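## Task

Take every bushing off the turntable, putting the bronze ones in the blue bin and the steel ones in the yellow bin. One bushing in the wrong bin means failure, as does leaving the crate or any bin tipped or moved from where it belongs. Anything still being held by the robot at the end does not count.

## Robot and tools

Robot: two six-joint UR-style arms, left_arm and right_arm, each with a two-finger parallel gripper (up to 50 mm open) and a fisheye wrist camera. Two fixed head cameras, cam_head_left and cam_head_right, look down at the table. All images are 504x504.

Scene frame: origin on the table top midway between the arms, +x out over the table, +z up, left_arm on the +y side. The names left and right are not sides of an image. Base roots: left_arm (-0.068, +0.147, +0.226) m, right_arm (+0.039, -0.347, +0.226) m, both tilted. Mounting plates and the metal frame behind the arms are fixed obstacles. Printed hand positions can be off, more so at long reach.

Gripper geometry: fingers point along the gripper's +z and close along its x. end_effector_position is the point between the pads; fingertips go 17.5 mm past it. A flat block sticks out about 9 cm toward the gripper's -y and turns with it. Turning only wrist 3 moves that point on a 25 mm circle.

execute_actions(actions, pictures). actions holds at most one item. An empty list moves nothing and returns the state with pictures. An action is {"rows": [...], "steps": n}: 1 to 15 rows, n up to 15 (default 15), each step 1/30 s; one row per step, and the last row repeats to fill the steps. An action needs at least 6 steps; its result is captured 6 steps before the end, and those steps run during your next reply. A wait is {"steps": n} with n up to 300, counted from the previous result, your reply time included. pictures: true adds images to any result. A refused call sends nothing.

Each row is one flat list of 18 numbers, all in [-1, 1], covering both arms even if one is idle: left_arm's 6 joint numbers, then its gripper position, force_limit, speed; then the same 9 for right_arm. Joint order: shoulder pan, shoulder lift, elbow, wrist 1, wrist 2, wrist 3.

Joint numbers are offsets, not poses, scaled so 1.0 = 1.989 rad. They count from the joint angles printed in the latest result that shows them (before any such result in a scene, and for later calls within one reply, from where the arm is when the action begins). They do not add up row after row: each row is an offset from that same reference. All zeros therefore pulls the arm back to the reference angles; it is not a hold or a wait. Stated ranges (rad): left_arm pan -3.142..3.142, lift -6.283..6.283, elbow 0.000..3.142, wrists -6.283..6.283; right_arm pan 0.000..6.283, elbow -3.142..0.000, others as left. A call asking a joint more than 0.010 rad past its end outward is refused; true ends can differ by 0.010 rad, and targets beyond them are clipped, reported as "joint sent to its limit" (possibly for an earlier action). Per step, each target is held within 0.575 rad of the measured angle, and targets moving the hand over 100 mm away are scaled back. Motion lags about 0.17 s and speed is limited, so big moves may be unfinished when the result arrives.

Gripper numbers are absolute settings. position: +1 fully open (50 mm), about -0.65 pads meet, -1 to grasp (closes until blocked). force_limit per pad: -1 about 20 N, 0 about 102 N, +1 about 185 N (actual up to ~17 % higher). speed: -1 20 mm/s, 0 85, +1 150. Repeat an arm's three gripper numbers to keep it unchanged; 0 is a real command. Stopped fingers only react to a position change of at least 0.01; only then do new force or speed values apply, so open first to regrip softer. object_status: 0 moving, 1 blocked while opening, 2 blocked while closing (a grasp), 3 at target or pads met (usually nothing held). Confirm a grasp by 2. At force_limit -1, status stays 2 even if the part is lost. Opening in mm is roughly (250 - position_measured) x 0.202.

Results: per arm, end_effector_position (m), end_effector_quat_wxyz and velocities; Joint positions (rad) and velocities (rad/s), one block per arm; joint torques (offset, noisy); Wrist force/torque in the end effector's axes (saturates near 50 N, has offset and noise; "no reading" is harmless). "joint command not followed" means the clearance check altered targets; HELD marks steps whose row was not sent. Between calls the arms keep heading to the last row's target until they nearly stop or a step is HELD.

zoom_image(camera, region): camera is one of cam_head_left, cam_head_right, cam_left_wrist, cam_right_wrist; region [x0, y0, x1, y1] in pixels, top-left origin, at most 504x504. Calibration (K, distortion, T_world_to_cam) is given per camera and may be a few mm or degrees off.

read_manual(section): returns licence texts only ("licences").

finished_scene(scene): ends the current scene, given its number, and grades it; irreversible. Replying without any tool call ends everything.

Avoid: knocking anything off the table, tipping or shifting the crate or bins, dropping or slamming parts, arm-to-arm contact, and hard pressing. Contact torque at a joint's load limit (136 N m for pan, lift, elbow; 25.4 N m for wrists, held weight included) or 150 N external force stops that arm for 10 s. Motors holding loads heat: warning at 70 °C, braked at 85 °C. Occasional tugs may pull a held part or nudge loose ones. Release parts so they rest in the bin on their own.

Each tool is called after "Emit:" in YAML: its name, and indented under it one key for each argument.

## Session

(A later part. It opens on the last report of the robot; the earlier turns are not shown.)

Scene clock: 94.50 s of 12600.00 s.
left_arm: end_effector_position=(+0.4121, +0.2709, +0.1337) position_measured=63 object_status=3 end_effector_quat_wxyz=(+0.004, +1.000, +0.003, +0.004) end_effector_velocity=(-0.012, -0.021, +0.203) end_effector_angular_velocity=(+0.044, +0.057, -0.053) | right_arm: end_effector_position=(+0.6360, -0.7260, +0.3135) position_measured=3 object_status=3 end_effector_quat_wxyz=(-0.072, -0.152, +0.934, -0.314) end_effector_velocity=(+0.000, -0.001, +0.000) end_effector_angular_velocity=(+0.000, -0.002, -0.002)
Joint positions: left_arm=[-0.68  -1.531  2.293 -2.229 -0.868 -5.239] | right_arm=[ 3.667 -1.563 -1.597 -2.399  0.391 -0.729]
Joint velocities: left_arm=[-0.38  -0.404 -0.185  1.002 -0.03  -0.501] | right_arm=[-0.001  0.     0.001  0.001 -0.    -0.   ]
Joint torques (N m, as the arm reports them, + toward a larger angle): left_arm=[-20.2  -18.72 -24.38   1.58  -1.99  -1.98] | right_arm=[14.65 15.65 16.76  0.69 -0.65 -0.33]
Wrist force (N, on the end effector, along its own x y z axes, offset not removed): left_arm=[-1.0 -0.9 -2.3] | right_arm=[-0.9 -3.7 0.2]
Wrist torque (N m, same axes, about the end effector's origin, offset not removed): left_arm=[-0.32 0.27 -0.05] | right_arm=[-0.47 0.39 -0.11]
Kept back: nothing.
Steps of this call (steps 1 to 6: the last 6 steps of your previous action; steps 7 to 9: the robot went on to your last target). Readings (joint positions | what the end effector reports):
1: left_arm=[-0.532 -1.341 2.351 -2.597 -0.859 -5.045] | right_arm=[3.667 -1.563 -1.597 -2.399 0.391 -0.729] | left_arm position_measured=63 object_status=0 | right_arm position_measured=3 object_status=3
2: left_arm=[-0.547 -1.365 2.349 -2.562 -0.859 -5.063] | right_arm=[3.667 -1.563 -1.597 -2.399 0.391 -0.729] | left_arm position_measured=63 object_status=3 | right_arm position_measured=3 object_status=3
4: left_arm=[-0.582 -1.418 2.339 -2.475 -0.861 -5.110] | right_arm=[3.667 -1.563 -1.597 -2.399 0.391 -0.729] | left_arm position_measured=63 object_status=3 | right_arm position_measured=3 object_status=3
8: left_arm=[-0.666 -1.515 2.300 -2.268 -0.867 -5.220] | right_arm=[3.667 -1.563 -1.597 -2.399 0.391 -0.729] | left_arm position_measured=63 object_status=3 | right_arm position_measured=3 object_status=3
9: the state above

Emit:
execute_actions:
  actions:
    - {"rows": [[-0.03,-0.02,-0.015,0.06,-0.005,-0.03,0.75,-0.4,1,0,0,0,0,0,0,1,0,0],[-0.08,0.05,-0.04,0.06,-0.02,-0.09,0.75,-0.4,1,0,0,0,0,0,0,1,0,0],[-0.318,0.3942,-0.1886,0.0145,-0.107,-0.3671,0.75,-0.4,1,0,0,0,0,0,0,1,0,0]], "steps": 15}

Emit:
execute_actions:
  actions:
    - {"steps": 40}
  pictures: true

Scene clock: 95.07 s of 12600.00 s.
left_arm: end_effector_position=(+0.4358, +0.1755, +0.1841) position_measured=41 object_status=3 end_effector_quat_wxyz=(+0.027, +1.000, +0.002, +0.013) end_effector_velocity=(+0.067, -0.458, +0.105) end_effector_angular_velocity=(-0.194, -0.063, +0.071) | right_arm: end_effector_position=(+0.6360, -0.7260, +0.3135) position_measured=3 object_status=3 end_effector_quat_wxyz=(-0.072, -0.152, +0.934, -0.314) end_effector_velocity=(-0.000, -0.001, +0.000) end_effector_angular_velocity=(+0.001, +0.000, -0.002)
Joint positions: left_arm=[-0.859 -1.44   2.189 -2.129 -0.922 -5.431] | right_arm=[ 3.667 -1.563 -1.597 -2.399  0.391 -0.729]
Joint velocities: left_arm=[-0.612  0.702 -0.369 -0.099 -0.218 -0.694] | right_arm=[-0.001  0.     0.001  0.     0.001  0.   ]
Joint torques (N m, as the arm reports them, + toward a larger angle): left_arm=[-37.41  10.68 -32.3   -4.64  -3.07  -3.39] | right_arm=[14.29 16.35 17.05  0.83 -0.56 -0.27]
Wrist force (N, on the end effector, along its own x y z axes, offset not removed): left_arm=[-0.6 -1.7 0.1] | right_arm=[0.8 1.1 3.5]
Wrist torque (N m, same axes, about the end effector's origin, offset not removed): left_arm=[-0.32 0.21 -0.08] | right_arm=[0.12 0.08 0.01]
Steps of this call (steps 1 to 8: the robot went on to your last target; steps 9 to 17: the first 9 steps of this action). Readings (joint positions | what the end effector reports):
9: left_arm=[-0.725 -1.578 2.271 -2.111 -0.872 -5.298] | right_arm=[3.667 -1.563 -1.597 -2.399 0.391 -0.729] | left_arm position_measured=57 object_status=0 | right_arm position_measured=3 object_status=3
10: left_arm=[-0.727 -1.578 2.270 -2.110 -0.873 -5.299] | right_arm=[3.667 -1.563 -1.597 -2.399 0.391 -0.729] | left_arm position_measured=41 object_status=0 | right_arm position_measured=3 object_status=3
12: left_arm=[-0.752 -1.553 2.254 -2.111 -0.884 -5.318] | right_arm=[3.667 -1.563 -1.597 -2.399 0.391 -0.729] | left_arm position_measured=41 object_status=0 | right_arm position_measured=3 object_status=3
16: left_arm=[-0.838 -1.464 2.202 -2.125 -0.915 -5.407] | right_arm=[3.667 -1.563 -1.597 -2.399 0.391 -0.729] | left_arm position_measured=41 object_status=3 | right_arm position_measured=3 object_status=3
17: the state above

Scene clock: 96.40 s of 12600.00 s.
left_arm: end_effector_position=(+0.3251, -0.1751, +0.1702) position_measured=41 object_status=3 end_effector_quat_wxyz=(+0.000, +1.000, -0.000, +0.000) end_effector_velocity=(-0.001, -0.002, -0.000) end_effector_angular_velocity=(+0.001, +0.000, +0.000) | right_arm: end_effector_position=(+0.6360, -0.7260, +0.3135) position_measured=3 object_status=3 end_effector_quat_wxyz=(-0.072, -0.152, +0.934, -0.314) end_effector_velocity=(+0.000, +0.000, +0.000) end_effector_angular_velocity=(+0.001, -0.000, -0.000)
Joint positions: left_arm=[-1.312 -0.747  1.918 -2.201 -1.081 -5.968] | right_arm=[ 3.667 -1.563 -1.597 -2.399  0.391 -0.729]
Joint velocities: left_arm=[-0.003  0.005 -0.003  0.    -0.001 -0.004] | right_arm=[ 0.001 -0.     0.    -0.     0.001  0.001]
Joint torques (N m, as the arm reports them, + toward a larger angle): left_arm=[-37.41 -16.96 -31.54  -4.68  -1.92  -1.01] | right_arm=[14.54 16.09 16.61  0.81 -0.6  -0.21]
Wrist force (N, on the end effector, along its own x y z axes, offset not removed): left_arm=[-1.2 -1.1 1.9] | right_arm=[-4.0 2.9 1.8]
Wrist torque (N m, same axes, about the end effector's origin, offset not removed): left_arm=[-0.18 0.28 -0.02] | right_arm=[0.38 0.74 0.39]
Kept back: nothing.
Steps of this call (steps 1 to 6: the last 6 steps of your previous action; steps 7 to 40: the robot went on to your last target). Readings (joint positions | what the end effector reports):
1: left_arm=[-0.879 -1.416 2.177 -2.132 -0.929 -5.455] | right_arm=[3.667 -1.563 -1.597 -2.399 0.391 -0.729] | left_arm position_measured=41 object_status=3 | right_arm position_measured=3 object_status=3
2: left_arm=[-0.900 -1.391 2.165 -2.135 -0.937 -5.479] | right_arm=[3.667 -1.563 -1.597 -2.399 0.391 -0.729] | left_arm position_measured=41 object_status=3 | right_arm position_measured=3 object_status=3
4: left_arm=[-0.939 -1.339 2.140 -2.142 -0.951 -5.526] | right_arm=[3.667 -1.563 -1.597 -2.399 0.391 -0.729] | left_arm position_measured=41 object_status=3 | right_arm position_measured=3 object_status=3
8: left_arm=[-1.016 -1.225 2.094 -2.154 -0.978 -5.616] | right_arm=[3.667 -1.563 -1.597 -2.399 0.391 -0.729] | left_arm position_measured=41 object_status=3 | right_arm position_measured=3 object_status=3
40: the state above
camera_calibration (this result's frames):
cam_left_wrist: T_world_to_cam=[[0.998407, -0.0549215, -0.0129347, -0.327452], [-0.0503223, -0.970413, 0.236148, -0.185257], [-0.0255216, -0.235121, -0.971631, 0.278008], [0, 0, 0, 1]] pos_world=[0.324703, -0.132394, 0.309634]
cam_right_wrist: T_world_to_cam=[[-0.932393, -0.252484, 0.258643, 0.32778], [-0.326722, 0.894777, -0.304346, 0.952083], [-0.154586, -0.368274, -0.916776, 0.26695], [0, 0, 0, 1]] pos_world=[0.657953, -0.670832, 0.449718]

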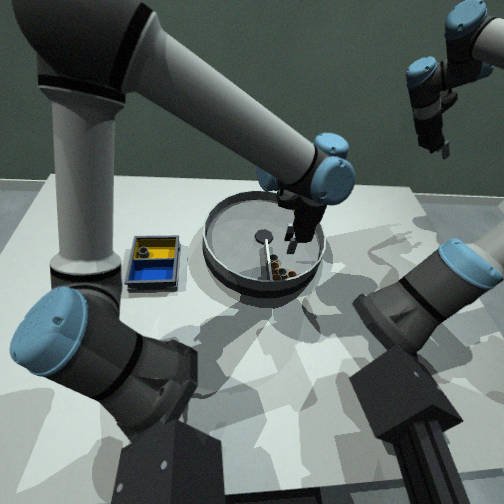

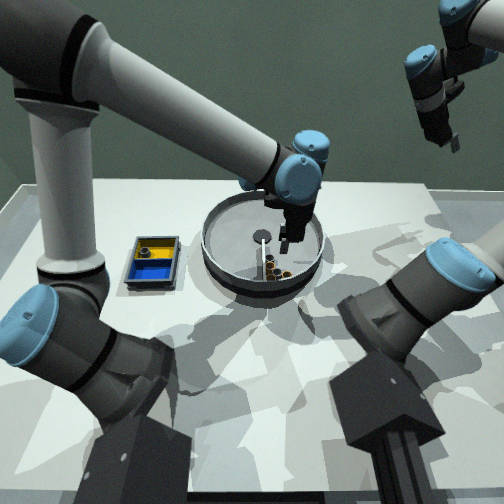

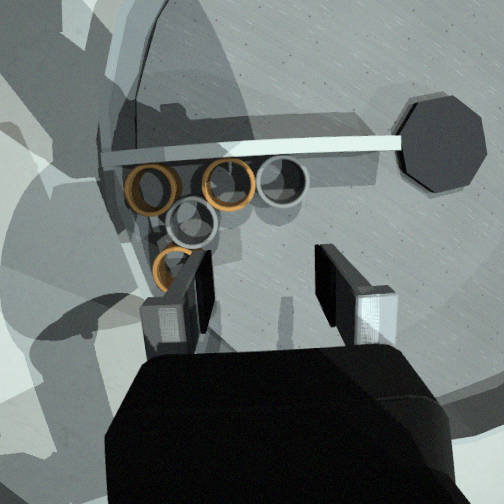

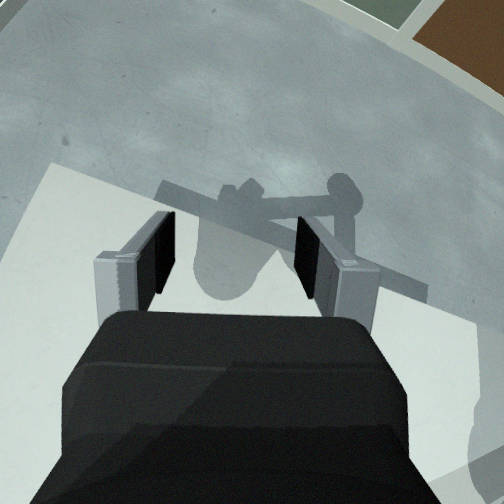

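Emit:
zoom_image:
  camera: "cam_left_wrist"
  region: [90, 120, 340, 310]

Region (90, 120, 340, 310) of cam_left_wrist's 504x504 image, scaled by 2.016, with more detail than that image has; it fills the top 383 rows of this view, and the rest is white.

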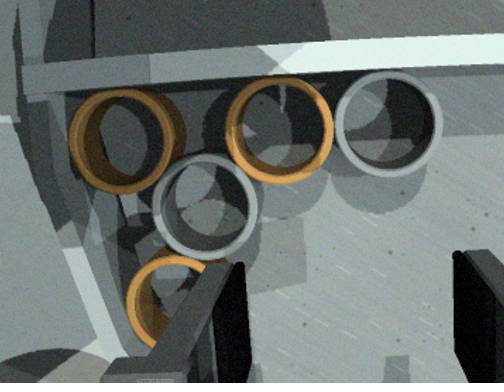

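Emit:
execute_actions:
  actions:
    - {"rows": [[0.0044,0.0043,-0.0005,-0.006,0.0022,0.0044,0.75,-0.4,1,0,0,0,0,0,0,1,0,0],[0.011,0.0107,-0.0012,-0.015,0.0054,0.011,0.75,-0.4,1,0,0,0,0,0,0,1,0,0],[0.0198,0.0193,-0.0021,-0.0271,0.0097,0.0199,0.75,-0.4,1,0,0,0,0,0,0,1,0,0],[0.0285,0.0279,-0.0031,-0.0391,0.014,0.0287,0.75,-0.4,1,0,0,0,0,0,0,1,0,0],[0.0373,0.0365,-0.004,-0.0512,0.0183,0.0376,0.75,-0.4,1,0,0,0,0,0,0,1,0,0],[0.0439,0.0429,-0.0047,-0.0602,0.0215,0.0442,0.75,-0.4,1,0,0,0,0,0,0,1,0,0],[0.0469,0.0485,-0.0041,-0.0678,0.023,0.0472,0.75,-0.4,1,0,0,0,0,0,0,1,0,0],[0.0505,0.0551,-0.0034,-0.0769,0.0247,0.0507,0.75,-0.4,1,0,0,0,0,0,0,1,0,0],[0.0541,0.0618,-0.0028,-0.086,0.0265,0.0542,0.75,-0.4,1,0,0,0,0,0,0,1,0,0],[0.0574,0.0681,-0.0021,-0.0946,0.0282,0.0576,0.75,-0.4,1,0,0,0,0,0,0,1,0,0],[0.0604,0.0736,-0.0015,-0.1022,0.0296,0.0605,0.75,-0.4,1,0,0,0,0,0,0,1,0,0],[0.0626,0.0777,-0.0011,-0.1078,0.0307,0.0627,0.75,-0.4,1,0,0,0,0,0,0,1,0,0],[0.0638,0.0799,-0.0009,-0.1108,0.0313,0.0639,0.75,-0.4,1,0,0,0,0,0,0,1,0,0]], "steps": 15}

Emit:
execute_actions:
  actions:
    - {"steps": 16}
  pictures: true

Scene clock: 105.00 s of 12600.00 s.
left_arm: end_effector_position=(+0.3415, -0.1738, +0.1316) position_measured=41 object_status=3 end_effector_quat_wxyz=(+0.001, +1.000, -0.001, +0.000) end_effector_velocity=(+0.065, +0.009, -0.221) end_effector_angular_velocity=(+0.004, +0.007, +0.003) | right_arm: end_effector_position=(+0.6360, -0.7260, +0.3135) position_measured=3 object_status=3 end_effector_quat_wxyz=(-0.072, -0.152, +0.934, -0.314) end_effector_velocity=(-0.000, -0.000, +0.000) end_effector_angular_velocity=(+0.001, -0.000, -0.000)
Joint positions: left_arm=[-1.253 -0.687  1.913 -2.284 -1.052 -5.909] | right_arm=[ 3.667 -1.563 -1.597 -2.399  0.391 -0.729]
Joint velocities: left_arm=[ 0.303  0.349 -0.011 -0.481  0.144  0.298] | right_arm=[ 0.     0.     0.     0.     0.001 -0.001]
Joint torques (N m, as the arm reports them, + toward a larger angle): left_arm=[-23.28 -13.23 -29.6   -5.85   1.83   2.  ] | right_arm=[14.98 16.12 16.69  0.86 -0.5  -0.29]
Wrist force (N, on the end effector, along its own x y z axes, offset not removed): left_arm=[0.1 -1.7 -0.8] | right_arm=[-4.0 2.5 5.7]
Wrist torque (N m, same axes, about the end effector's origin, offset not removed): left_arm=[-0.38 0.08 -0.03] | right_arm=[0.30 0.88 0.25]
Steps of this call (steps 1 to 15: the robot went on to your last target; steps 16 to 249: nothing new was sent; steps 250 to 258: the first 9 steps of this action). Readings (joint positions | what the end effector reports):
250: left_arm=[-1.313 -0.747 1.918 -2.201 -1.081 -5.969] | right_arm=[3.667 -1.563 -1.597 -2.399 0.391 -0.729] | left_arm position_measured=41 object_status=3 | right_arm position_measured=3 object_status=3
251: left_arm=[-1.312 -0.746 1.918 -2.202 -1.081 -5.968] | right_arm=[3.667 -1.563 -1.597 -2.399 0.391 -0.729] | left_arm position_measured=41 object_status=3 | right_arm position_measured=3 object_status=3
253: left_arm=[-1.304 -0.738 1.917 -2.213 -1.077 -5.960] | right_arm=[3.667 -1.563 -1.597 -2.399 0.391 -0.729] | left_arm position_measured=41 object_status=3 | right_arm position_measured=3 object_status=3
257: left_arm=[-1.264 -0.699 1.913 -2.267 -1.057 -5.919] | right_arm=[3.667 -1.563 -1.597 -2.399 0.391 -0.729] | left_arm position_measured=41 object_status=3 | right_arm position_measured=3 object_status=3
258: the state above

Scene clock: 105.53 s of 12600.00 s.
left_arm: end_effector_position=(+0.3490, -0.1724, +0.0738) position_measured=41 object_status=3 end_effector_quat_wxyz=(+0.000, +1.000, -0.000, +0.000) end_effector_velocity=(-0.000, +0.001, -0.011) end_effector_angular_velocity=(+0.002, +0.000, -0.001) | right_arm: end_effector_position=(+0.6360, -0.7260, +0.3135) position_measured=3 object_status=3 end_effector_quat_wxyz=(-0.072, -0.152, +0.934, -0.314) end_effector_velocity=(+0.000, +0.000, +0.000) end_effector_angular_velocity=(-0.000, +0.000, +0.002)
Joint positions: left_arm=[-1.187 -0.591  1.916 -2.418 -1.02  -5.843] | right_arm=[ 3.667 -1.563 -1.597 -2.399  0.391 -0.729]
Joint velocities: left_arm=[ 0.011  0.018  0.003 -0.025  0.005  0.011] | right_arm=[ 0.     0.    -0.     0.    -0.001 -0.002]
Joint torques (N m, as the arm reports them, + toward a larger angle): left_arm=[-25.6  -21.82  -4.73  -4.78   1.29   1.24] | right_arm=[15.34 16.25 16.46  0.91 -0.55 -0.4 ]
Wrist force (N, on the end effector, along its own x y z axes, offset not removed): left_arm=[-0.8 -0.9 1.3] | right_arm=[-0.7 2.3 4.7]
Wrist torque (N m, same axes, about the end effector's origin, offset not removed): left_arm=[-0.08 0.17 -0.10] | right_arm=[0.54 0.33 -0.12]
Kept back: nothing.
Steps of this call (steps 1 to 6: the last 6 steps of your previous action; steps 7 to 16: the robot went on to your last target). Readings (joint positions | what the end effector reports):
1: left_arm=[-1.243 -0.675 1.912 -2.300 -1.047 -5.899] | right_arm=[3.667 -1.563 -1.597 -2.399 0.391 -0.729] | left_arm position_measured=41 object_status=3 | right_arm position_measured=3 object_status=3
2: left_arm=[-1.234 -0.663 1.912 -2.317 -1.042 -5.890] | right_arm=[3.667 -1.563 -1.597 -2.399 0.391 -0.729] | left_arm position_measured=41 object_status=3 | right_arm position_measured=3 object_status=3
4: left_arm=[-1.218 -0.639 1.913 -2.350 -1.035 -5.873] | right_arm=[3.667 -1.563 -1.597 -2.399 0.391 -0.729] | left_arm position_measured=41 object_status=3 | right_arm position_measured=3 object_status=3
8: left_arm=[-1.197 -0.607 1.915 -2.395 -1.025 -5.853] | right_arm=[3.667 -1.563 -1.597 -2.399 0.391 -0.729] | left_arm position_measured=41 object_status=3 | right_arm position_measured=3 object_status=3
16: the state above
camera_calibration (this result's frames):
cam_left_wrist: T_world_to_cam=[[0.998429, -0.0545388, -0.0128372, -0.352351], [-0.0499825, -0.970517, 0.235792, -0.158731], [-0.0253186, -0.23478, -0.971719, 0.185615], [0, 0, 0, 1]] pos_world=[0.348563, -0.129689, 0.21327]
cam_right_wrist: T_world_to_cam=[[-0.932392, -0.252484, 0.258643, 0.32778], [-0.326722, 0.894777, -0.304345, 0.952083], [-0.154586, -0.368274, -0.916776, 0.26695], [0, 0, 0, 1]] pos_world=[0.657953, -0.670832, 0.449718]

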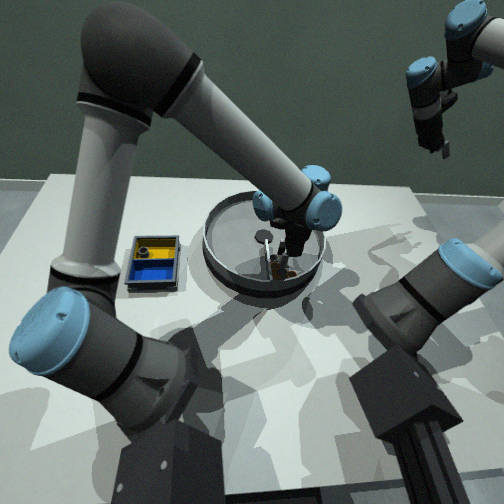

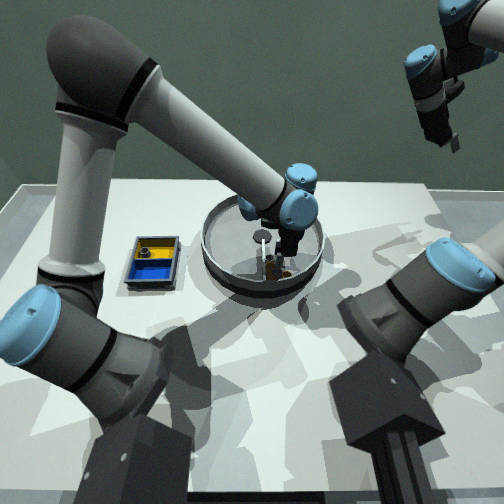

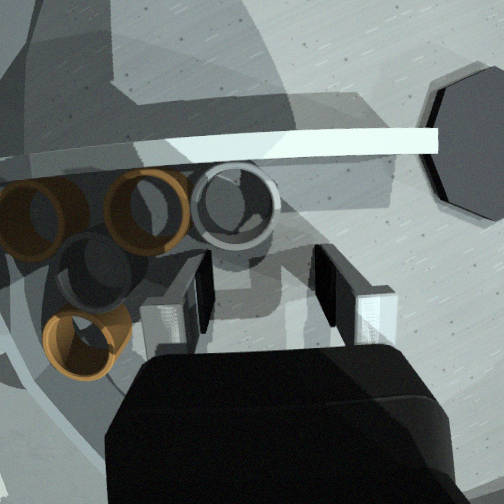

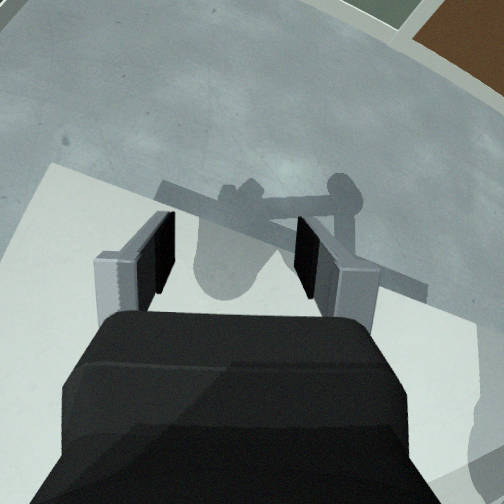

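Emit:
execute_actions:
  actions:
    - {"rows": [[0.0017,-0.0001,0.002,-0.0024,0.0011,0.0019,0.75,-0.4,1,0,0,0,0,0,0,1,0,0],[0.0025,-0.0018,0.0039,-0.0031,0.0014,0.0028,0.75,-0.4,1,0,0,0,0,0,0,1,0,0],[0.0033,-0.0035,0.0058,-0.0038,0.0018,0.0036,0.75,-0.4,1,0,0,0,0,0,0,1,0,0],[0.0042,-0.0052,0.0077,-0.0044,0.0022,0.0045,0.75,-0.4,1,0,0,0,0,0,0,1,0,0],[0.005,-0.0068,0.0096,-0.0051,0.0025,0.0053,0.75,-0.4,1,0,0,0,0,0,0,1,0,0],[0.0058,-0.0085,0.0115,-0.0058,0.0029,0.0062,0.75,-0.4,1,0,0,0,0,0,0,1,0,0],[0.0066,-0.0102,0.0134,-0.0065,0.0033,0.007,0.75,-0.4,1,0,0,0,0,0,0,1,0,0],[0.0074,-0.0118,0.0153,-0.0072,0.0036,0.0079,0.75,-0.4,1,0,0,0,0,0,0,1,0,0],[0.0082,-0.0135,0.0172,-0.0079,0.004,0.0087,0.75,-0.4,1,0,0,0,0,0,0,1,0,0],[0.009,-0.0152,0.0191,-0.0086,0.0044,0.0096,0.75,-0.4,1,0,0,0,0,0,0,1,0,0],[0.0098,-0.0168,0.021,-0.0093,0.0047,0.0104,0.75,-0.4,1,0,0,0,0,0,0,1,0,0],[0.0107,-0.0185,0.0229,-0.0099,0.0051,0.0113,0.75,-0.4,1,0,0,0,0,0,0,1,0,0],[0.0115,-0.0201,0.0248,-0.0106,0.0054,0.0121,0.75,-0.4,1,0,0,0,0,0,0,1,0,0],[0.0123,-0.0218,0.0267,-0.0113,0.0058,0.013,0.75,-0.4,1,0,0,0,0,0,0,1,0,0]], "steps": 15}

Emit:
execute_actions:
  actions:
    - {"steps": 10}
  pictures: true

Scene clock: 106.50 s of 12600.00 s.
left_arm: end_effector_position=(+0.3502, -0.1640, +0.0721) position_measured=40 object_status=3 end_effector_quat_wxyz=(-0.000, +1.000, -0.001, +0.000) end_effector_velocity=(+0.004, +0.043, +0.001) end_effector_angular_velocity=(-0.014, +0.009, +0.007) | right_arm: end_effector_position=(+0.6360, -0.7260, +0.3135) position_measured=3 object_status=3 end_effector_quat_wxyz=(-0.072, -0.152, +0.934, -0.314) end_effector_velocity=(-0.000, +0.000, -0.000) end_effector_angular_velocity=(-0.000, +0.000, +0.001)
Joint positions: left_arm=[-1.178 -0.603  1.933 -2.427 -1.015 -5.833] | right_arm=[ 3.667 -1.563 -1.597 -2.399  0.391 -0.729]
Joint velocities: left_arm=[ 0.041 -0.084  0.095 -0.043  0.004  0.041] | right_arm=[ 0.    -0.    -0.001 -0.     0.     0.   ]
Joint torques (N m, as the arm reports them, + toward a larger angle): left_arm=[-22.27 -45.04   0.59  -2.65   4.04   1.99] | right_arm=[14.43 16.58 17.13  0.91 -0.64 -0.21]
Wrist force (N, on the end effector, along its own x y z axes, offset not removed): left_arm=[-2.3 1.8 -0.3] | right_arm=[-0.9 2.7 -1.6]
Wrist torque (N m, same axes, about the end effector's origin, offset not removed): left_arm=[-0.32 0.21 -0.21] | right_arm=[0.53 0.24 0.32]
Steps of this call (steps 1 to 15: the robot went on to your last target; steps 16 to 20: nothing new was sent; steps 21 to 29: the first 9 steps of this action). Readings (joint positions | what the end effector reports):
21: left_arm=[-1.186 -0.589 1.917 -2.421 -1.019 -5.841] | right_arm=[3.667 -1.563 -1.597 -2.399 0.391 -0.729] | left_arm position_measured=41 object_status=3 | right_arm position_measured=3 object_status=3
22: left_arm=[-1.185 -0.589 1.917 -2.421 -1.019 -5.841] | right_arm=[3.667 -1.563 -1.597 -2.399 0.391 -0.729] | left_arm position_measured=41 object_status=3 | right_arm position_measured=3 object_status=3
24: left_arm=[-1.184 -0.591 1.920 -2.422 -1.018 -5.840] | right_arm=[3.667 -1.563 -1.597 -2.399 0.391 -0.729] | left_arm position_measured=41 object_status=3 | right_arm position_measured=3 object_status=3
28: left_arm=[-1.180 -0.600 1.930 -2.426 -1.016 -5.835] | right_arm=[3.667 -1.563 -1.597 -2.399 0.391 -0.729] | left_arm position_measured=41 object_status=3 | right_arm position_measured=3 object_status=3
29: the state above

Scene clock: 106.83 s of 12600.00 s.
left_arm: end_effector_position=(+0.3518, -0.1488, +0.0720) position_measured=41 object_status=3 end_effector_quat_wxyz=(-0.000, +1.000, -0.001, +0.000) end_effector_velocity=(+0.002, +0.021, -0.000) end_effector_angular_velocity=(-0.001, +0.001, -0.000) | right_arm: end_effector_position=(+0.6360, -0.7260, +0.3135) position_measured=3 object_status=3 end_effector_quat_wxyz=(-0.072, -0.152, +0.934, -0.314) end_effector_velocity=(+0.000, +0.000, -0.000) end_effector_angular_velocity=(-0.000, -0.001, -0.000)
Joint positions: left_arm=[-1.165 -0.63   1.964 -2.438 -1.009 -5.819] | right_arm=[ 3.667 -1.563 -1.597 -2.399  0.391 -0.729]
Joint velocities: left_arm=[ 0.018 -0.037  0.043 -0.016  0.007  0.019] | right_arm=[-0.    -0.    -0.     0.001 -0.001  0.001]
Joint torques (N m, as the arm reports them, + toward a larger angle): left_arm=[-25.09 -42.16  -3.92  -4.65   1.66   1.36] | right_arm=[14.2  16.04 17.18  0.81 -0.56 -0.3 ]
Wrist force (N, on the end effector, along its own x y z axes, offset not removed): left_arm=[-0.9 -1.1 0.7] | right_arm=[3.1 0.9 -4.1]
Wrist torque (N m, same axes, about the end effector's origin, offset not removed): left_arm=[-0.17 0.28 -0.05] | right_arm=[0.08 -0.58 -0.14]
Kept back: nothing.
Steps of this call (steps 1 to 6: the last 6 steps of your previous action; steps 7 to 10: the robot went on to your last target). Readings (joint positions | what the end effector reports):
1: left_arm=[-1.177 -0.606 1.937 -2.429 -1.015 -5.832] | right_arm=[3.667 -1.563 -1.597 -2.399 0.391 -0.729] | left_arm position_measured=40 object_status=3 | right_arm position_measured=3 object_status=3
2: left_arm=[-1.176 -0.608 1.940 -2.431 -1.015 -5.830] | right_arm=[3.667 -1.563 -1.597 -2.399 0.391 -0.729] | left_arm position_measured=40 object_status=3 | right_arm position_measured=3 object_status=3
4: left_arm=[-1.172 -0.615 1.947 -2.432 -1.011 -5.827] | right_arm=[3.667 -1.563 -1.597 -2.399 0.391 -0.729] | left_arm position_measured=41 object_status=3 | right_arm position_measured=3 object_status=3
8: left_arm=[-1.166 -0.626 1.960 -2.437 -1.010 -5.821] | right_arm=[3.667 -1.563 -1.597 -2.399 0.391 -0.729] | left_arm position_measured=41 object_status=3 | right_arm position_measured=3 object_status=3
10: the state above
camera_calibration (this result's frames):
cam_left_wrist: T_world_to_cam=[[0.998395, -0.0551483, -0.0128548, -0.353986], [-0.0505935, -0.970696, 0.234926, -0.134994], [-0.0254338, -0.233898, -0.971928, 0.189648], [0, 0, 0, 1]] pos_world=[0.351412, -0.106201, 0.211487]
cam_right_wrist: T_world_to_cam=[[-0.932392, -0.252484, 0.258643, 0.327779], [-0.326723, 0.894777, -0.304346, 0.952083], [-0.154586, -0.368274, -0.916776, 0.26695], [0, 0, 0, 1]] pos_world=[0.657953, -0.670832, 0.449718]

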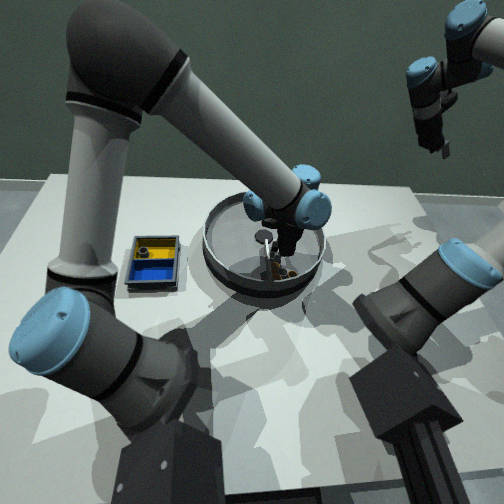

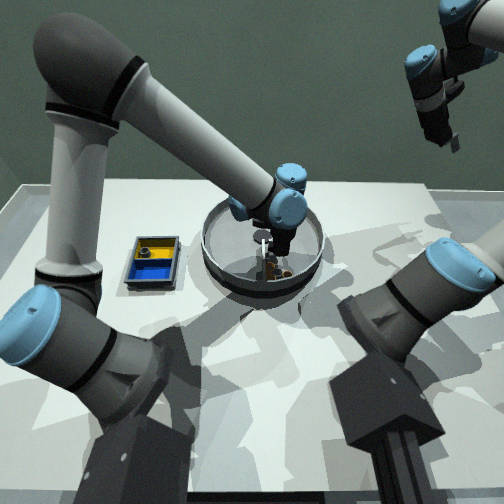

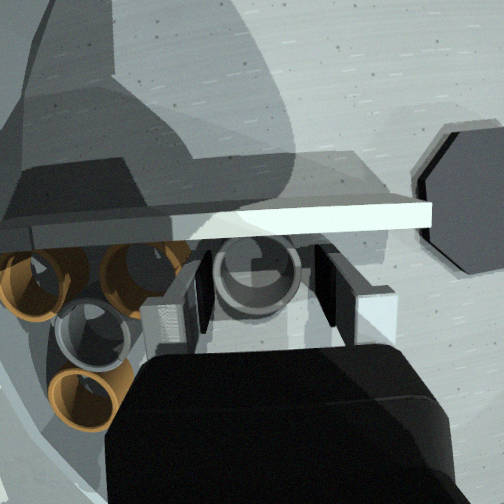

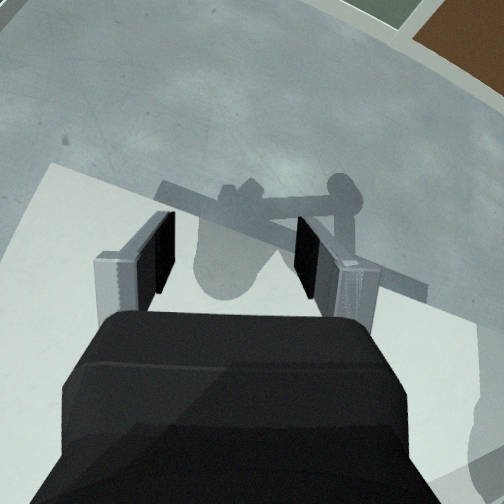

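Emit:
execute_actions:
  actions:
    - {"rows": [[0.0012,-0.0022,0.0026,-0.0013,0.0003,0.0009,-1,-0.4,0.2,0,0,0,0,0,0,1,0,0]], "steps": 14}

Scene clock: 109.00 s of 12600.00 s.
left_arm: end_effector_position=(+0.3520, -0.1462, +0.0719) position_measured=98 object_status=0 end_effector_quat_wxyz=(+0.000, +1.000, -0.000, +0.000) end_effector_velocity=(-0.000, -0.001, -0.000) end_effector_angular_velocity=(-0.001, +0.001, +0.002) | right_arm: end_effector_position=(+0.6360, -0.7260, +0.3135) position_measured=3 object_status=3 end_effector_quat_wxyz=(-0.072, -0.152, +0.934, -0.314) end_effector_velocity=(+0.000, +0.000, -0.000) end_effector_angular_velocity=(+0.000, -0.000, +0.000)
Joint positions: left_arm=[-1.163 -0.634  1.969 -2.441 -1.008 -5.817] | right_arm=[ 3.667 -1.563 -1.597 -2.399  0.391 -0.729]
Joint velocities: left_arm=[ 0.     0.001 -0.001 -0.001 -0.002 -0.002] | right_arm=[ 0.001 -0.    -0.     0.001 -0.     0.   ]
Joint torques (N m, as the arm reports them, + toward a larger angle): left_arm=[-23.81 -17.99 -27.04  -4.76  -2.01  -1.1 ] | right_arm=[14.49 16.45 16.54  1.01 -0.39 -0.43]
Wrist force (N, on the end effector, along its own x y z axes, offset not removed): left_arm=[-2.0 -2.9 -5.9] | right_arm=[-1.3 -2.5 0.8]
Wrist torque (N m, same axes, about the end effector's origin, offset not removed): left_arm=[-0.05 0.21 -0.03] | right_arm=[-0.75 0.42 -0.07]
Steps of this call (steps 1 to 30: the robot went on to your last target; steps 31 to 57: nothing new was sent; steps 58 to 65: the first 8 steps of this action). Readings (joint positions | what the end effector reports):
58: left_arm=[-1.163 -0.634 1.969 -2.440 -1.008 -5.817] | right_arm=[3.667 -1.563 -1.597 -2.399 0.391 -0.729] | left_arm position_measured=45 object_status=0 | right_arm position_measured=3 object_status=3
59: left_arm=[-1.163 -0.634 1.969 -2.440 -1.008 -5.817] | right_arm=[3.667 -1.563 -1.597 -2.399 0.391 -0.729] | left_arm position_measured=61 object_status=0 | right_arm position_measured=3 object_status=3
61: left_arm=[-1.163 -0.634 1.969 -2.440 -1.008 -5.817] | right_arm=[3.667 -1.563 -1.597 -2.399 0.391 -0.729] | left_arm position_measured=93 object_status=0 | right_arm position_measured=3 object_status=3
65: the state above

Emit:
execute_actions:
  actions:
    - {"rows": [[-0.0023,-0.0041,-0.001,0.0062,-0.0011,-0.0022,-1,-0.4,0.2,0,0,0,0,0,0,1,0,0],[-0.0068,-0.0124,-0.003,0.0186,-0.0034,-0.0067,-1,-0.4,0.2,0,0,0,0,0,0,1,0,0],[-0.0126,-0.0231,-0.0055,0.0347,-0.0063,-0.0125,-1,-0.4,0.2,0,0,0,0,0,0,1,0,0],[-0.0194,-0.0354,-0.0084,0.0533,-0.0097,-0.0193,-1,-0.4,0.2,0,0,0,0,0,0,1,0,0],[-0.027,-0.0494,-0.0117,0.0743,-0.0135,-0.0269,-1,-0.4,0.2,0,0,0,0,0,0,1,0,0],[-0.0347,-0.0634,-0.015,0.0954,-0.0173,-0.0345,-1,-0.4,0.2,0,0,0,0,0,0,1,0,0],[-0.0405,-0.0742,-0.0175,0.1115,-0.0203,-0.0403,-1,-0.4,0.2,0,0,0,0,0,0,1,0,0],[-0.0447,-0.0824,-0.0195,0.1239,-0.0225,-0.0448,-1,-0.4,0.2,0,0,0,0,0,0,1,0,0],[-0.0447,-0.0824,-0.0195,0.1239,-0.0225,-0.0448,-1,-0.4,0.2,0,0,0,0,0,0,1,0,0],[-0.0447,-0.0824,-0.0195,0.1239,-0.0225,-0.0448,-1,-0.4,0.2,0,0,0,0,0,0,1,0,0],[0.02,-0.18,0.025,0.135,0.0,0.03,-1,-0.4,0.2,0,0,0,0,0,0,1,0,0],[0.08,-0.28,0.07,0.146,0.02,0.1,-1,-0.4,0.2,0,0,0,0,0,0,1,0,0],[0.1968,-0.4665,0.1615,0.1682,0.0646,0.2302,-1,-0.4,0.2,0,0,0,0,0,0,1,0,0]], "steps": 15}

Emit:
execute_actions:
  actions:
    - {"steps": 36}

Scene clock: 109.97 s of 12600.00 s.
left_arm: end_effector_position=(+0.3549, -0.1496, +0.1223) position_measured=98 object_status=2 end_effector_quat_wxyz=(+0.004, +1.000, +0.001, +0.001) end_effector_velocity=(+0.006, +0.005, +0.328) end_effector_angular_velocity=(-0.015, +0.001, -0.004) | right_arm: end_effector_position=(+0.6360, -0.7260, +0.3135) position_measured=3 object_status=3 end_effector_quat_wxyz=(-0.072, -0.152, +0.934, -0.314) end_effector_velocity=(-0.000, -0.001, +0.000) end_effector_angular_velocity=(+0.000, -0.000, -0.001)
Joint positions: left_arm=[-1.21  -0.718  1.949 -2.318 -1.032 -5.864] | right_arm=[ 3.667 -1.563 -1.597 -2.399  0.391 -0.729]
Joint velocities: left_arm=[-0.298 -0.557 -0.127  0.827 -0.146 -0.295] | right_arm=[-0.001  0.001  0.     0.    -0.    -0.001]
Joint torques (N m, as the arm reports them, + toward a larger angle): left_arm=[-41.59 -46.49 -28.17   1.52  -2.41  -1.81] | right_arm=[14.97 16.42 17.22  0.95 -0.56 -0.28]
Wrist force (N, on the end effector, along its own x y z axes, offset not removed): left_arm=[-0.8 -0.2 1.2] | right_arm=[0.6 2.5 -1.2]
Wrist torque (N m, same axes, about the end effector's origin, offset not removed): left_arm=[0.01 0.25 -0.06] | right_arm=[0.35 -0.08 0.07]
Steps of this call (steps 1 to 6: the last 6 steps of your previous action; steps 7 to 15: the robot went on to your last target; steps 16 to 20: nothing new was sent; steps 21 to 29: the first 9 steps of this action). Readings (joint positions | what the end effector reports):
21: left_arm=[-1.162 -0.634 1.969 -2.441 -1.008 -5.818] | right_arm=[3.667 -1.563 -1.597 -2.399 0.391 -0.729] | left_arm position_measured=98 object_status=2 | right_arm position_measured=3 object_status=3
22: left_arm=[-1.163 -0.635 1.969 -2.440 -1.009 -5.818] | right_arm=[3.667 -1.563 -1.597 -2.399 0.391 -0.729] | left_arm position_measured=98 object_status=2 | right_arm position_measured=3 object_status=3
24: left_arm=[-1.168 -0.644 1.967 -2.427 -1.011 -5.823] | right_arm=[3.667 -1.563 -1.597 -2.399 0.391 -0.729] | left_arm position_measured=98 object_status=2 | right_arm position_measured=3 object_status=3
28: left_arm=[-1.199 -0.699 1.953 -2.346 -1.027 -5.854] | right_arm=[3.667 -1.563 -1.597 -2.399 0.391 -0.729] | left_arm position_measured=98 object_status=2 | right_arm position_measured=3 object_status=3
29: the state above

Scene clock: 111.17 s of 12600.00 s.
left_arm: end_effector_position=(+0.4014, +0.2448, +0.1587) position_measured=98 object_status=2 end_effector_quat_wxyz=(+0.000, +1.000, -0.000, -0.000) end_effector_velocity=(-0.006, +0.023, -0.000) end_effector_angular_velocity=(+0.001, -0.004, +0.006) | right_arm: end_effector_position=(+0.6360, -0.7260, +0.3135) position_measured=3 object_status=3 end_effector_quat_wxyz=(-0.072, -0.152, +0.934, -0.314) end_effector_velocity=(+0.000, +0.000, -0.000) end_effector_angular_velocity=(-0.001, -0.001, -0.000)
Joint positions: left_arm=[-0.775 -1.555  2.288 -2.107 -0.881 -5.364] | right_arm=[ 3.667 -1.563 -1.597 -2.399  0.391 -0.729]
Joint velocities: left_arm=[ 0.028 -0.054  0.021  0.008  0.009  0.031] | right_arm=[-0.    -0.001  0.     0.    -0.001  0.001]
Joint torques (N m, as the arm reports them, + toward a larger angle): left_arm=[-10.06 -20.77  -7.49  -0.02   1.53   1.53] | right_arm=[14.85 16.47 16.26  0.91 -0.5  -0.4 ]
Wrist force (N, on the end effector, along its own x y z axes, offset not removed): left_arm=[-0.9 -2.3 2.0] | right_arm=[-1.4 -1.4 -0.6]
Wrist torque (N m, same axes, about the end effector's origin, offset not removed): left_arm=[-0.36 0.20 -0.09] | right_arm=[-0.18 0.20 0.02]
Kept back: nothing.
Steps of this call (steps 1 to 6: the last 6 steps of your previous action; steps 7 to 36: the robot went on to your last target). Readings (joint positions | what the end effector reports):
1: left_arm=[-1.219 -0.736 1.945 -2.291 -1.037 -5.874] | right_arm=[3.667 -1.563 -1.597 -2.399 0.391 -0.729] | left_arm position_measured=98 object_status=2 | right_arm position_measured=3 object_status=3
2: left_arm=[-1.226 -0.750 1.942 -2.269 -1.040 -5.881] | right_arm=[3.667 -1.563 -1.597 -2.399 0.391 -0.729] | left_arm position_measured=98 object_status=2 | right_arm position_measured=3 object_status=3
4: left_arm=[-1.217 -0.790 1.954 -2.240 -1.035 -5.871] | right_arm=[3.667 -1.563 -1.597 -2.399 0.391 -0.729] | left_arm position_measured=98 object_status=2 | right_arm position_measured=3 object_status=3
8: left_arm=[-1.138 -0.898 2.013 -2.216 -1.007 -5.781] | right_arm=[3.667 -1.563 -1.597 -2.399 0.391 -0.729] | left_arm position_measured=98 object_status=2 | right_arm position_measured=3 object_status=3
36: the state above

Emit:
execute_actions:
  actions:
    - {"rows": [[0.0048,0.0065,0.0025,-0.013,0.0008,0.0062,-1,-0.4,0.2,0,0,0,0,0,0,1,0,0],[0.012,0.0163,0.0062,-0.0326,0.002,0.0156,-1,-0.4,0.2,0,0,0,0,0,0,1,0,0],[0.0217,0.0293,0.0111,-0.0586,0.0036,0.028,-1,-0.4,0.2,0,0,0,0,0,0,1,0,0],[0.0313,0.0424,0.016,-0.0847,0.0052,0.0405,-1,-0.4,0.2,0,0,0,0,0,0,1,0,0],[0.041,0.0554,0.0209,-0.1108,0.0068,0.053,-1,-0.4,0.2,0,0,0,0,0,0,1,0,0],[0.0482,0.0652,0.0246,-0.1303,0.008,0.0623,-1,-0.4,0.2,0,0,0,0,0,0,1,0,0],[0.0549,0.0767,0.0255,-0.1484,0.0084,0.0711,-1,-0.4,0.2,0,0,0,0,0,0,1,0,0],[0.0633,0.0911,0.0265,-0.171,0.009,0.0821,-1,-0.4,0.2,0,0,0,0,0,0,1,0,0],[0.0722,0.1064,0.0277,-0.1952,0.0095,0.0939,-1,-0.4,0.2,0,0,0,0,0,0,1,0,0],[0.0817,0.1227,0.0289,-0.2208,0.0102,0.1064,-1,-0.4,0.2,0,0,0,0,0,0,1,0,0],[0.0901,0.1371,0.0299,-0.2435,0.0107,0.1174,-1,-0.4,0.2,0,0,0,0,0,0,1,0,0],[0.0973,0.1496,0.0308,-0.2631,0.0112,0.127,-1,-0.4,0.2,0,0,0,0,0,0,1,0,0],[0.1018,0.1573,0.0314,-0.2752,0.0115,0.1329,-1,-0.4,0.2,0,0,0,0,0,0,1,0,0],[0.104,0.1611,0.0317,-0.2812,0.0116,0.1358,-1,-0.4,0.2,0,0,0,0,0,0,1,0,0]], "steps": 15}

Emit:
execute_actions:
  actions:
    - {"steps": 20}
  pictures: true

Scene clock: 112.67 s of 12600.00 s.
left_arm: end_effector_position=(+0.4008, +0.2455, +0.1168) position_measured=98 object_status=2 end_effector_quat_wxyz=(-0.001, +1.000, -0.003, -0.003) end_effector_velocity=(+0.007, -0.005, -0.247) end_effector_angular_velocity=(-0.005, +0.011, -0.002) | right_arm: end_effector_position=(+0.6360, -0.7260, +0.3135) position_measured=3 object_status=3 end_effector_quat_wxyz=(-0.072, -0.152, +0.934, -0.314) end_effector_velocity=(+0.000, +0.000, -0.000) end_effector_angular_velocity=(-0.001, +0.000, +0.002)
Joint positions: left_arm=[-0.707 -1.465  2.321 -2.278 -0.87  -5.277] | right_arm=[ 3.667 -1.563 -1.597 -2.399  0.391 -0.729]
Joint velocities: left_arm=[ 0.401  0.602  0.145 -1.073  0.05   0.515] | right_arm=[-0.    -0.001  0.    -0.    -0.001 -0.001]
Joint torques (N m, as the arm reports them, + toward a larger angle): left_arm=[-2.59  9.06 -6.18 -7.15  1.55  3.04] | right_arm=[14.87 15.8  17.24  1.09 -0.59 -0.36]
Wrist force (N, on the end effector, along its own x y z axes, offset not removed): left_arm=[-0.9 -1.0 0.1] | right_arm=[-1.7 1.2 1.0]
Wrist torque (N m, same axes, about the end effector's origin, offset not removed): left_arm=[-0.20 0.25 -0.04] | right_arm=[0.13 0.66 0.14]
Steps of this call (steps 1 to 30: the robot went on to your last target; steps 31 to 36: nothing new was sent; steps 37 to 45: the first 9 steps of this action). Readings (joint positions | what the end effector reports):
37: left_arm=[-0.771 -1.562 2.291 -2.106 -0.880 -5.360] | right_arm=[3.667 -1.563 -1.597 -2.399 0.391 -0.729] | left_arm position_measured=98 object_status=2 | right_arm position_measured=3 object_status=3
38: left_arm=[-0.770 -1.560 2.291 -2.108 -0.880 -5.359] | right_arm=[3.667 -1.563 -1.597 -2.399 0.391 -0.729] | left_arm position_measured=98 object_status=2 | right_arm position_measured=3 object_status=3
40: left_arm=[-0.763 -1.546 2.295 -2.129 -0.879 -5.349] | right_arm=[3.667 -1.563 -1.597 -2.399 0.391 -0.729] | left_arm position_measured=98 object_status=2 | right_arm position_measured=3 object_status=3
44: left_arm=[-0.720 -1.484 2.316 -2.242 -0.872 -5.294] | right_arm=[3.667 -1.563 -1.597 -2.399 0.391 -0.729] | left_arm position_measured=98 object_status=2 | right_arm position_measured=3 object_status=3
45: the state above

Scene clock: 113.33 s of 12600.00 s.
left_arm: end_effector_position=(+0.4012, +0.2456, +0.0316) position_measured=98 object_status=2 end_effector_quat_wxyz=(+0.000, +1.000, -0.000, +0.000) end_effector_velocity=(-0.000, +0.000, -0.006) end_effector_angular_velocity=(+0.000, -0.002, +0.001) | right_arm: end_effector_position=(+0.6360, -0.7260, +0.3135) position_measured=3 object_status=3 end_effector_quat_wxyz=(-0.072, -0.152, +0.934, -0.314) end_effector_velocity=(+0.000, +0.000, +0.000) end_effector_angular_velocity=(+0.000, -0.001, +0.000)
Joint positions: left_arm=[-0.569 -1.237  2.351 -2.662 -0.858 -5.096] | right_arm=[ 3.667 -1.563 -1.597 -2.399  0.391 -0.729]
Joint velocities: left_arm=[ 0.01   0.018  0.001 -0.03   0.001  0.014] | right_arm=[ 0.001 -0.     0.    -0.     0.     0.   ]
Joint torques (N m, as the arm reports them, + toward a larger angle): left_arm=[-13.42  -8.81   1.02  -4.55   1.49   1.31] | right_arm=[14.   16.44 17.05  0.88 -0.65 -0.39]
Wrist force (N, on the end effector, along its own x y z axes, offset not removed): left_arm=[-1.8 -0.8 0.6] | right_arm=[-0.5 1.4 -1.8]
Wrist torque (N m, same axes, about the end effector's origin, offset not removed): left_arm=[-0.20 0.42 0.00] | right_arm=[0.07 0.24 0.16]
Kept back: nothing.
Steps of this call (steps 1 to 6: the last 6 steps of your previous action; steps 7 to 20: the robot went on to your last target). Readings (joint positions | what the end effector reports):
1: left_arm=[-0.693 -1.443 2.326 -2.316 -0.868 -5.259] | right_arm=[3.667 -1.563 -1.597 -2.399 0.391 -0.729] | left_arm position_measured=98 object_status=2 | right_arm position_measured=3 object_status=3
2: left_arm=[-0.678 -1.420 2.330 -2.355 -0.867 -5.239] | right_arm=[3.667 -1.563 -1.597 -2.399 0.391 -0.729] | left_arm position_measured=98 object_status=2 | right_arm position_measured=3 object_status=3
4: left_arm=[-0.647 -1.370 2.337 -2.439 -0.864 -5.199] | right_arm=[3.667 -1.563 -1.597 -2.399 0.391 -0.729] | left_arm position_measured=98 object_status=2 | right_arm position_measured=3 object_status=3
8: left_arm=[-0.598 -1.287 2.346 -2.578 -0.860 -5.134] | right_arm=[3.667 -1.563 -1.597 -2.399 0.391 -0.729] | left_arm position_measured=98 object_status=2 | right_arm position_measured=3 object_status=3
20: the state above
camera_calibration (this result's frames):
cam_left_wrist: T_world_to_cam=[[0.998406, -0.0547975, -0.0134812, -0.382147], [-0.0500795, -0.970484, 0.23591, 0.259507], [-0.0260105, -0.234859, -0.971681, 0.244333], [0, 0, 0, 1]] pos_world=[0.40089, 0.28829, 0.171041]
cam_right_wrist: T_world_to_cam=[[-0.932392, -0.252484, 0.258643, 0.32778], [-0.326722, 0.894777, -0.304346, 0.952083], [-0.154586, -0.368274, -0.916776, 0.26695], [0, 0, 0, 1]] pos_world=[0.657953, -0.670832, 0.449718]

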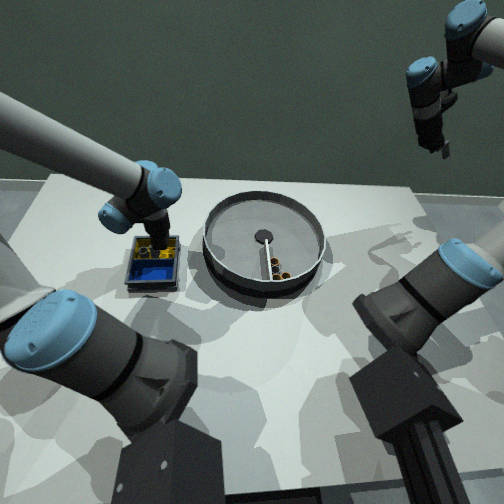

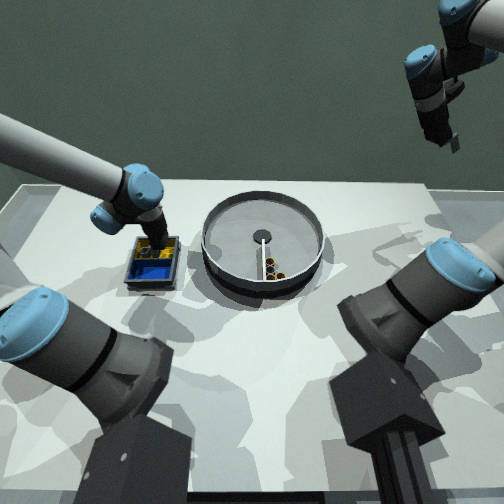

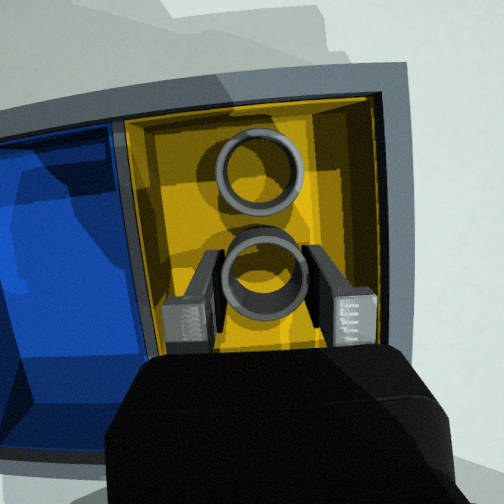

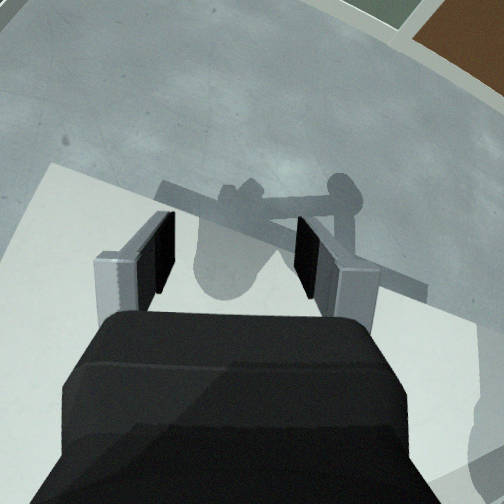

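Emit:
execute_actions:
  actions:
    - {"rows": [[0.0004,0.0012,0,-0.0022,0,0.0011,0.6,-0.4,1,0,0,0,0,0,0,1,0,0],[0.0004,0.0012,0,-0.0022,0,0.0011,0.6,-0.4,1,0,0,0,0,0,0,1,0,0],[0.0004,0.0012,0,-0.0022,0,0.0011,0.6,-0.4,1,0,0,0,0,0,0,1,0,0],[0.0004,0.0012,0,-0.0022,0,0.0011,0.6,-0.4,1,0,0,0,0,0,0,1,0,0],[-0.004,-0.0065,-0.0006,0.0099,-0.0003,-0.0048,0.6,-0.4,1,0,0,0,0,0,0,1,0,0],[-0.0108,-0.018,-0.0014,0.028,-0.0007,-0.0136,0.6,-0.4,1,0,0,0,0,0,0,1,0,0],[-0.0203,-0.0343,-0.0026,0.0536,-0.0013,-0.0261,0.6,-0.4,1,0,0,0,0,0,0,1,0,0],[-0.032,-0.0544,-0.0041,0.0853,-0.0021,-0.0415,0.6,-0.4,1,0,0,0,0,0,0,1,0,0],[-0.0442,-0.0755,-0.0056,0.1185,-0.0029,-0.0577,0.6,-0.4,1,0,0,0,0,0,0,1,0,0],[-0.0554,-0.0947,-0.007,0.1487,-0.0036,-0.0724,0.6,-0.4,1,0,0,0,0,0,0,1,0,0],[-0.067,-0.112,-0.013,0.181,-0.0054,-0.0874,0.6,-0.4,1,0,0,0,0,0,0,1,0,0],[-0.0787,-0.129,-0.0188,0.214,-0.0072,-0.1024,0.6,-0.4,1,0,0,0,0,0,0,1,0,0],[-0.0903,-0.146,-0.0246,0.2467,-0.009,-0.1173,0.6,-0.4,1,0,0,0,0,0,0,1,0,0],[-0.1019,-0.1633,-0.0305,0.2793,-0.0108,-0.1323,0.6,-0.4,1,0,0,0,0,0,0,1,0,0]], "steps": 15}

Emit:
execute_actions:
  actions:
    - {"steps": 9}

Scene clock: 114.47 s of 12600.00 s.
left_arm: end_effector_position=(+0.4033, +0.2443, +0.0417) position_measured=63 object_status=0 end_effector_quat_wxyz=(+0.001, +1.000, +0.000, +0.002) end_effector_velocity=(+0.031, -0.017, +0.182) end_effector_angular_velocity=(-0.034, -0.047, +0.035) | right_arm: end_effector_position=(+0.6360, -0.7260, +0.3135) position_measured=3 object_status=3 end_effector_quat_wxyz=(-0.072, -0.152, +0.934, -0.314) end_effector_velocity=(-0.000, -0.000, -0.000) end_effector_angular_velocity=(-0.000, +0.000, +0.001)
Joint positions: left_arm=[-0.586 -1.263  2.349 -2.625 -0.859 -5.116] | right_arm=[ 3.667 -1.563 -1.597 -2.399  0.391 -0.729]
Joint velocities: left_arm=[-0.291 -0.473 -0.042  0.69  -0.022 -0.37 ] | right_arm=[-0.     0.    -0.001 -0.    -0.    -0.   ]
Joint torques (N m, as the arm reports them, + toward a larger angle): left_arm=[-38.27 -49.37 -27.62   2.49  -2.11  -2.67] | right_arm=[14.61 16.46 17.15  0.81 -0.48 -0.3 ]
Wrist force (N, on the end effector, along its own x y z axes, offset not removed): left_arm=[-1.4 -1.9 3.6] | right_arm=[-1.2 -1.6 -0.7]
Wrist torque (N m, same axes, about the end effector's origin, offset not removed): left_arm=[-0.25 0.31 -0.01] | right_arm=[-0.23 0.21 0.20]
Steps of this call (steps 1 to 25: the robot went on to your last target; steps 26 to 34: the first 9 steps of this action). Readings (joint positions | what the end effector reports):
26: left_arm=[-0.568 -1.234 2.351 -2.666 -0.858 -5.094] | right_arm=[3.667 -1.563 -1.597 -2.399 0.391 -0.729] | left_arm position_measured=92 object_status=0 | right_arm position_measured=3 object_status=3
27: left_arm=[-0.568 -1.234 2.351 -2.666 -0.858 -5.094] | right_arm=[3.667 -1.563 -1.597 -2.399 0.391 -0.729] | left_arm position_measured=70 object_status=0 | right_arm position_measured=3 object_status=3
29: left_arm=[-0.568 -1.234 2.351 -2.666 -0.858 -5.094] | right_arm=[3.667 -1.563 -1.597 -2.399 0.391 -0.729] | left_arm position_measured=63 object_status=0 | right_arm position_measured=3 object_status=3
33: left_arm=[-0.577 -1.249 2.350 -2.645 -0.858 -5.105] | right_arm=[3.667 -1.563 -1.597 -2.399 0.391 -0.729] | left_arm position_measured=63 object_status=0 | right_arm position_measured=3 object_status=3
34: the state above

Scene clock: 114.77 s of 12600.00 s.
left_arm: end_effector_position=(+0.4066, +0.2433, +0.1335) position_measured=63 object_status=3 end_effector_quat_wxyz=(+0.004, +1.000, +0.003, +0.004) end_effector_velocity=(-0.033, +0.024, +0.200) end_effector_angular_velocity=(+0.042, +0.050, -0.051) | right_arm: end_effector_position=(+0.6360, -0.7260, +0.3135) position_measured=3 object_status=3 end_effector_quat_wxyz=(-0.072, -0.152, +0.934, -0.314) end_effector_velocity=(+0.000, +0.001, -0.000) end_effector_angular_velocity=(+0.000, +0.000, +0.000)
Joint positions: left_arm=[-0.73  -1.495  2.306 -2.236 -0.874 -5.304] | right_arm=[ 3.667 -1.563 -1.597 -2.399  0.391 -0.729]
Joint velocities: left_arm=[-0.321 -0.512 -0.122  0.985 -0.04  -0.418] | right_arm=[ 0.001 -0.001  0.     0.     0.    -0.   ]
Joint torques (N m, as the arm reports them, + toward a larger angle): left_arm=[-21.19 -15.97 -25.08   1.54  -2.03  -1.82] | right_arm=[14.4  16.44 17.42  0.93 -0.55 -0.24]
Wrist force (N, on the end effector, along its own x y z axes, offset not removed): left_arm=[-1.4 0.2 -2.0] | right_arm=[-0.3 2.6 -1.0]
Wrist torque (N m, same axes, about the end effector's origin, offset not removed): left_arm=[-0.05 0.33 -0.04] | right_arm=[0.27 0.20 0.05]
Kept back: nothing.
Steps of this call (steps 1 to 6: the last 6 steps of your previous action; steps 7 to 9: the robot went on to your last target). Readings (joint positions | what the end effector reports):
1: left_arm=[-0.597 -1.281 2.347 -2.597 -0.860 -5.131] | right_arm=[3.667 -1.563 -1.597 -2.399 0.391 -0.729] | left_arm position_measured=63 object_status=0 | right_arm position_measured=3 object_status=3
2: left_arm=[-0.611 -1.305 2.345 -2.563 -0.861 -5.149] | right_arm=[3.667 -1.563 -1.597 -2.399 0.391 -0.729] | left_arm position_measured=63 object_status=3 | right_arm position_measured=3 object_status=3
4: left_arm=[-0.645 -1.360 2.337 -2.477 -0.864 -5.193] | right_arm=[3.667 -1.563 -1.597 -2.399 0.391 -0.729] | left_arm position_measured=63 object_status=3 | right_arm position_measured=3 object_status=3
8: left_arm=[-0.718 -1.476 2.311 -2.274 -0.873 -5.288] | right_arm=[3.667 -1.563 -1.597 -2.399 0.391 -0.729] | left_arm position_measured=63 object_status=3 | right_arm position_measured=3 object_status=3
9: the state above


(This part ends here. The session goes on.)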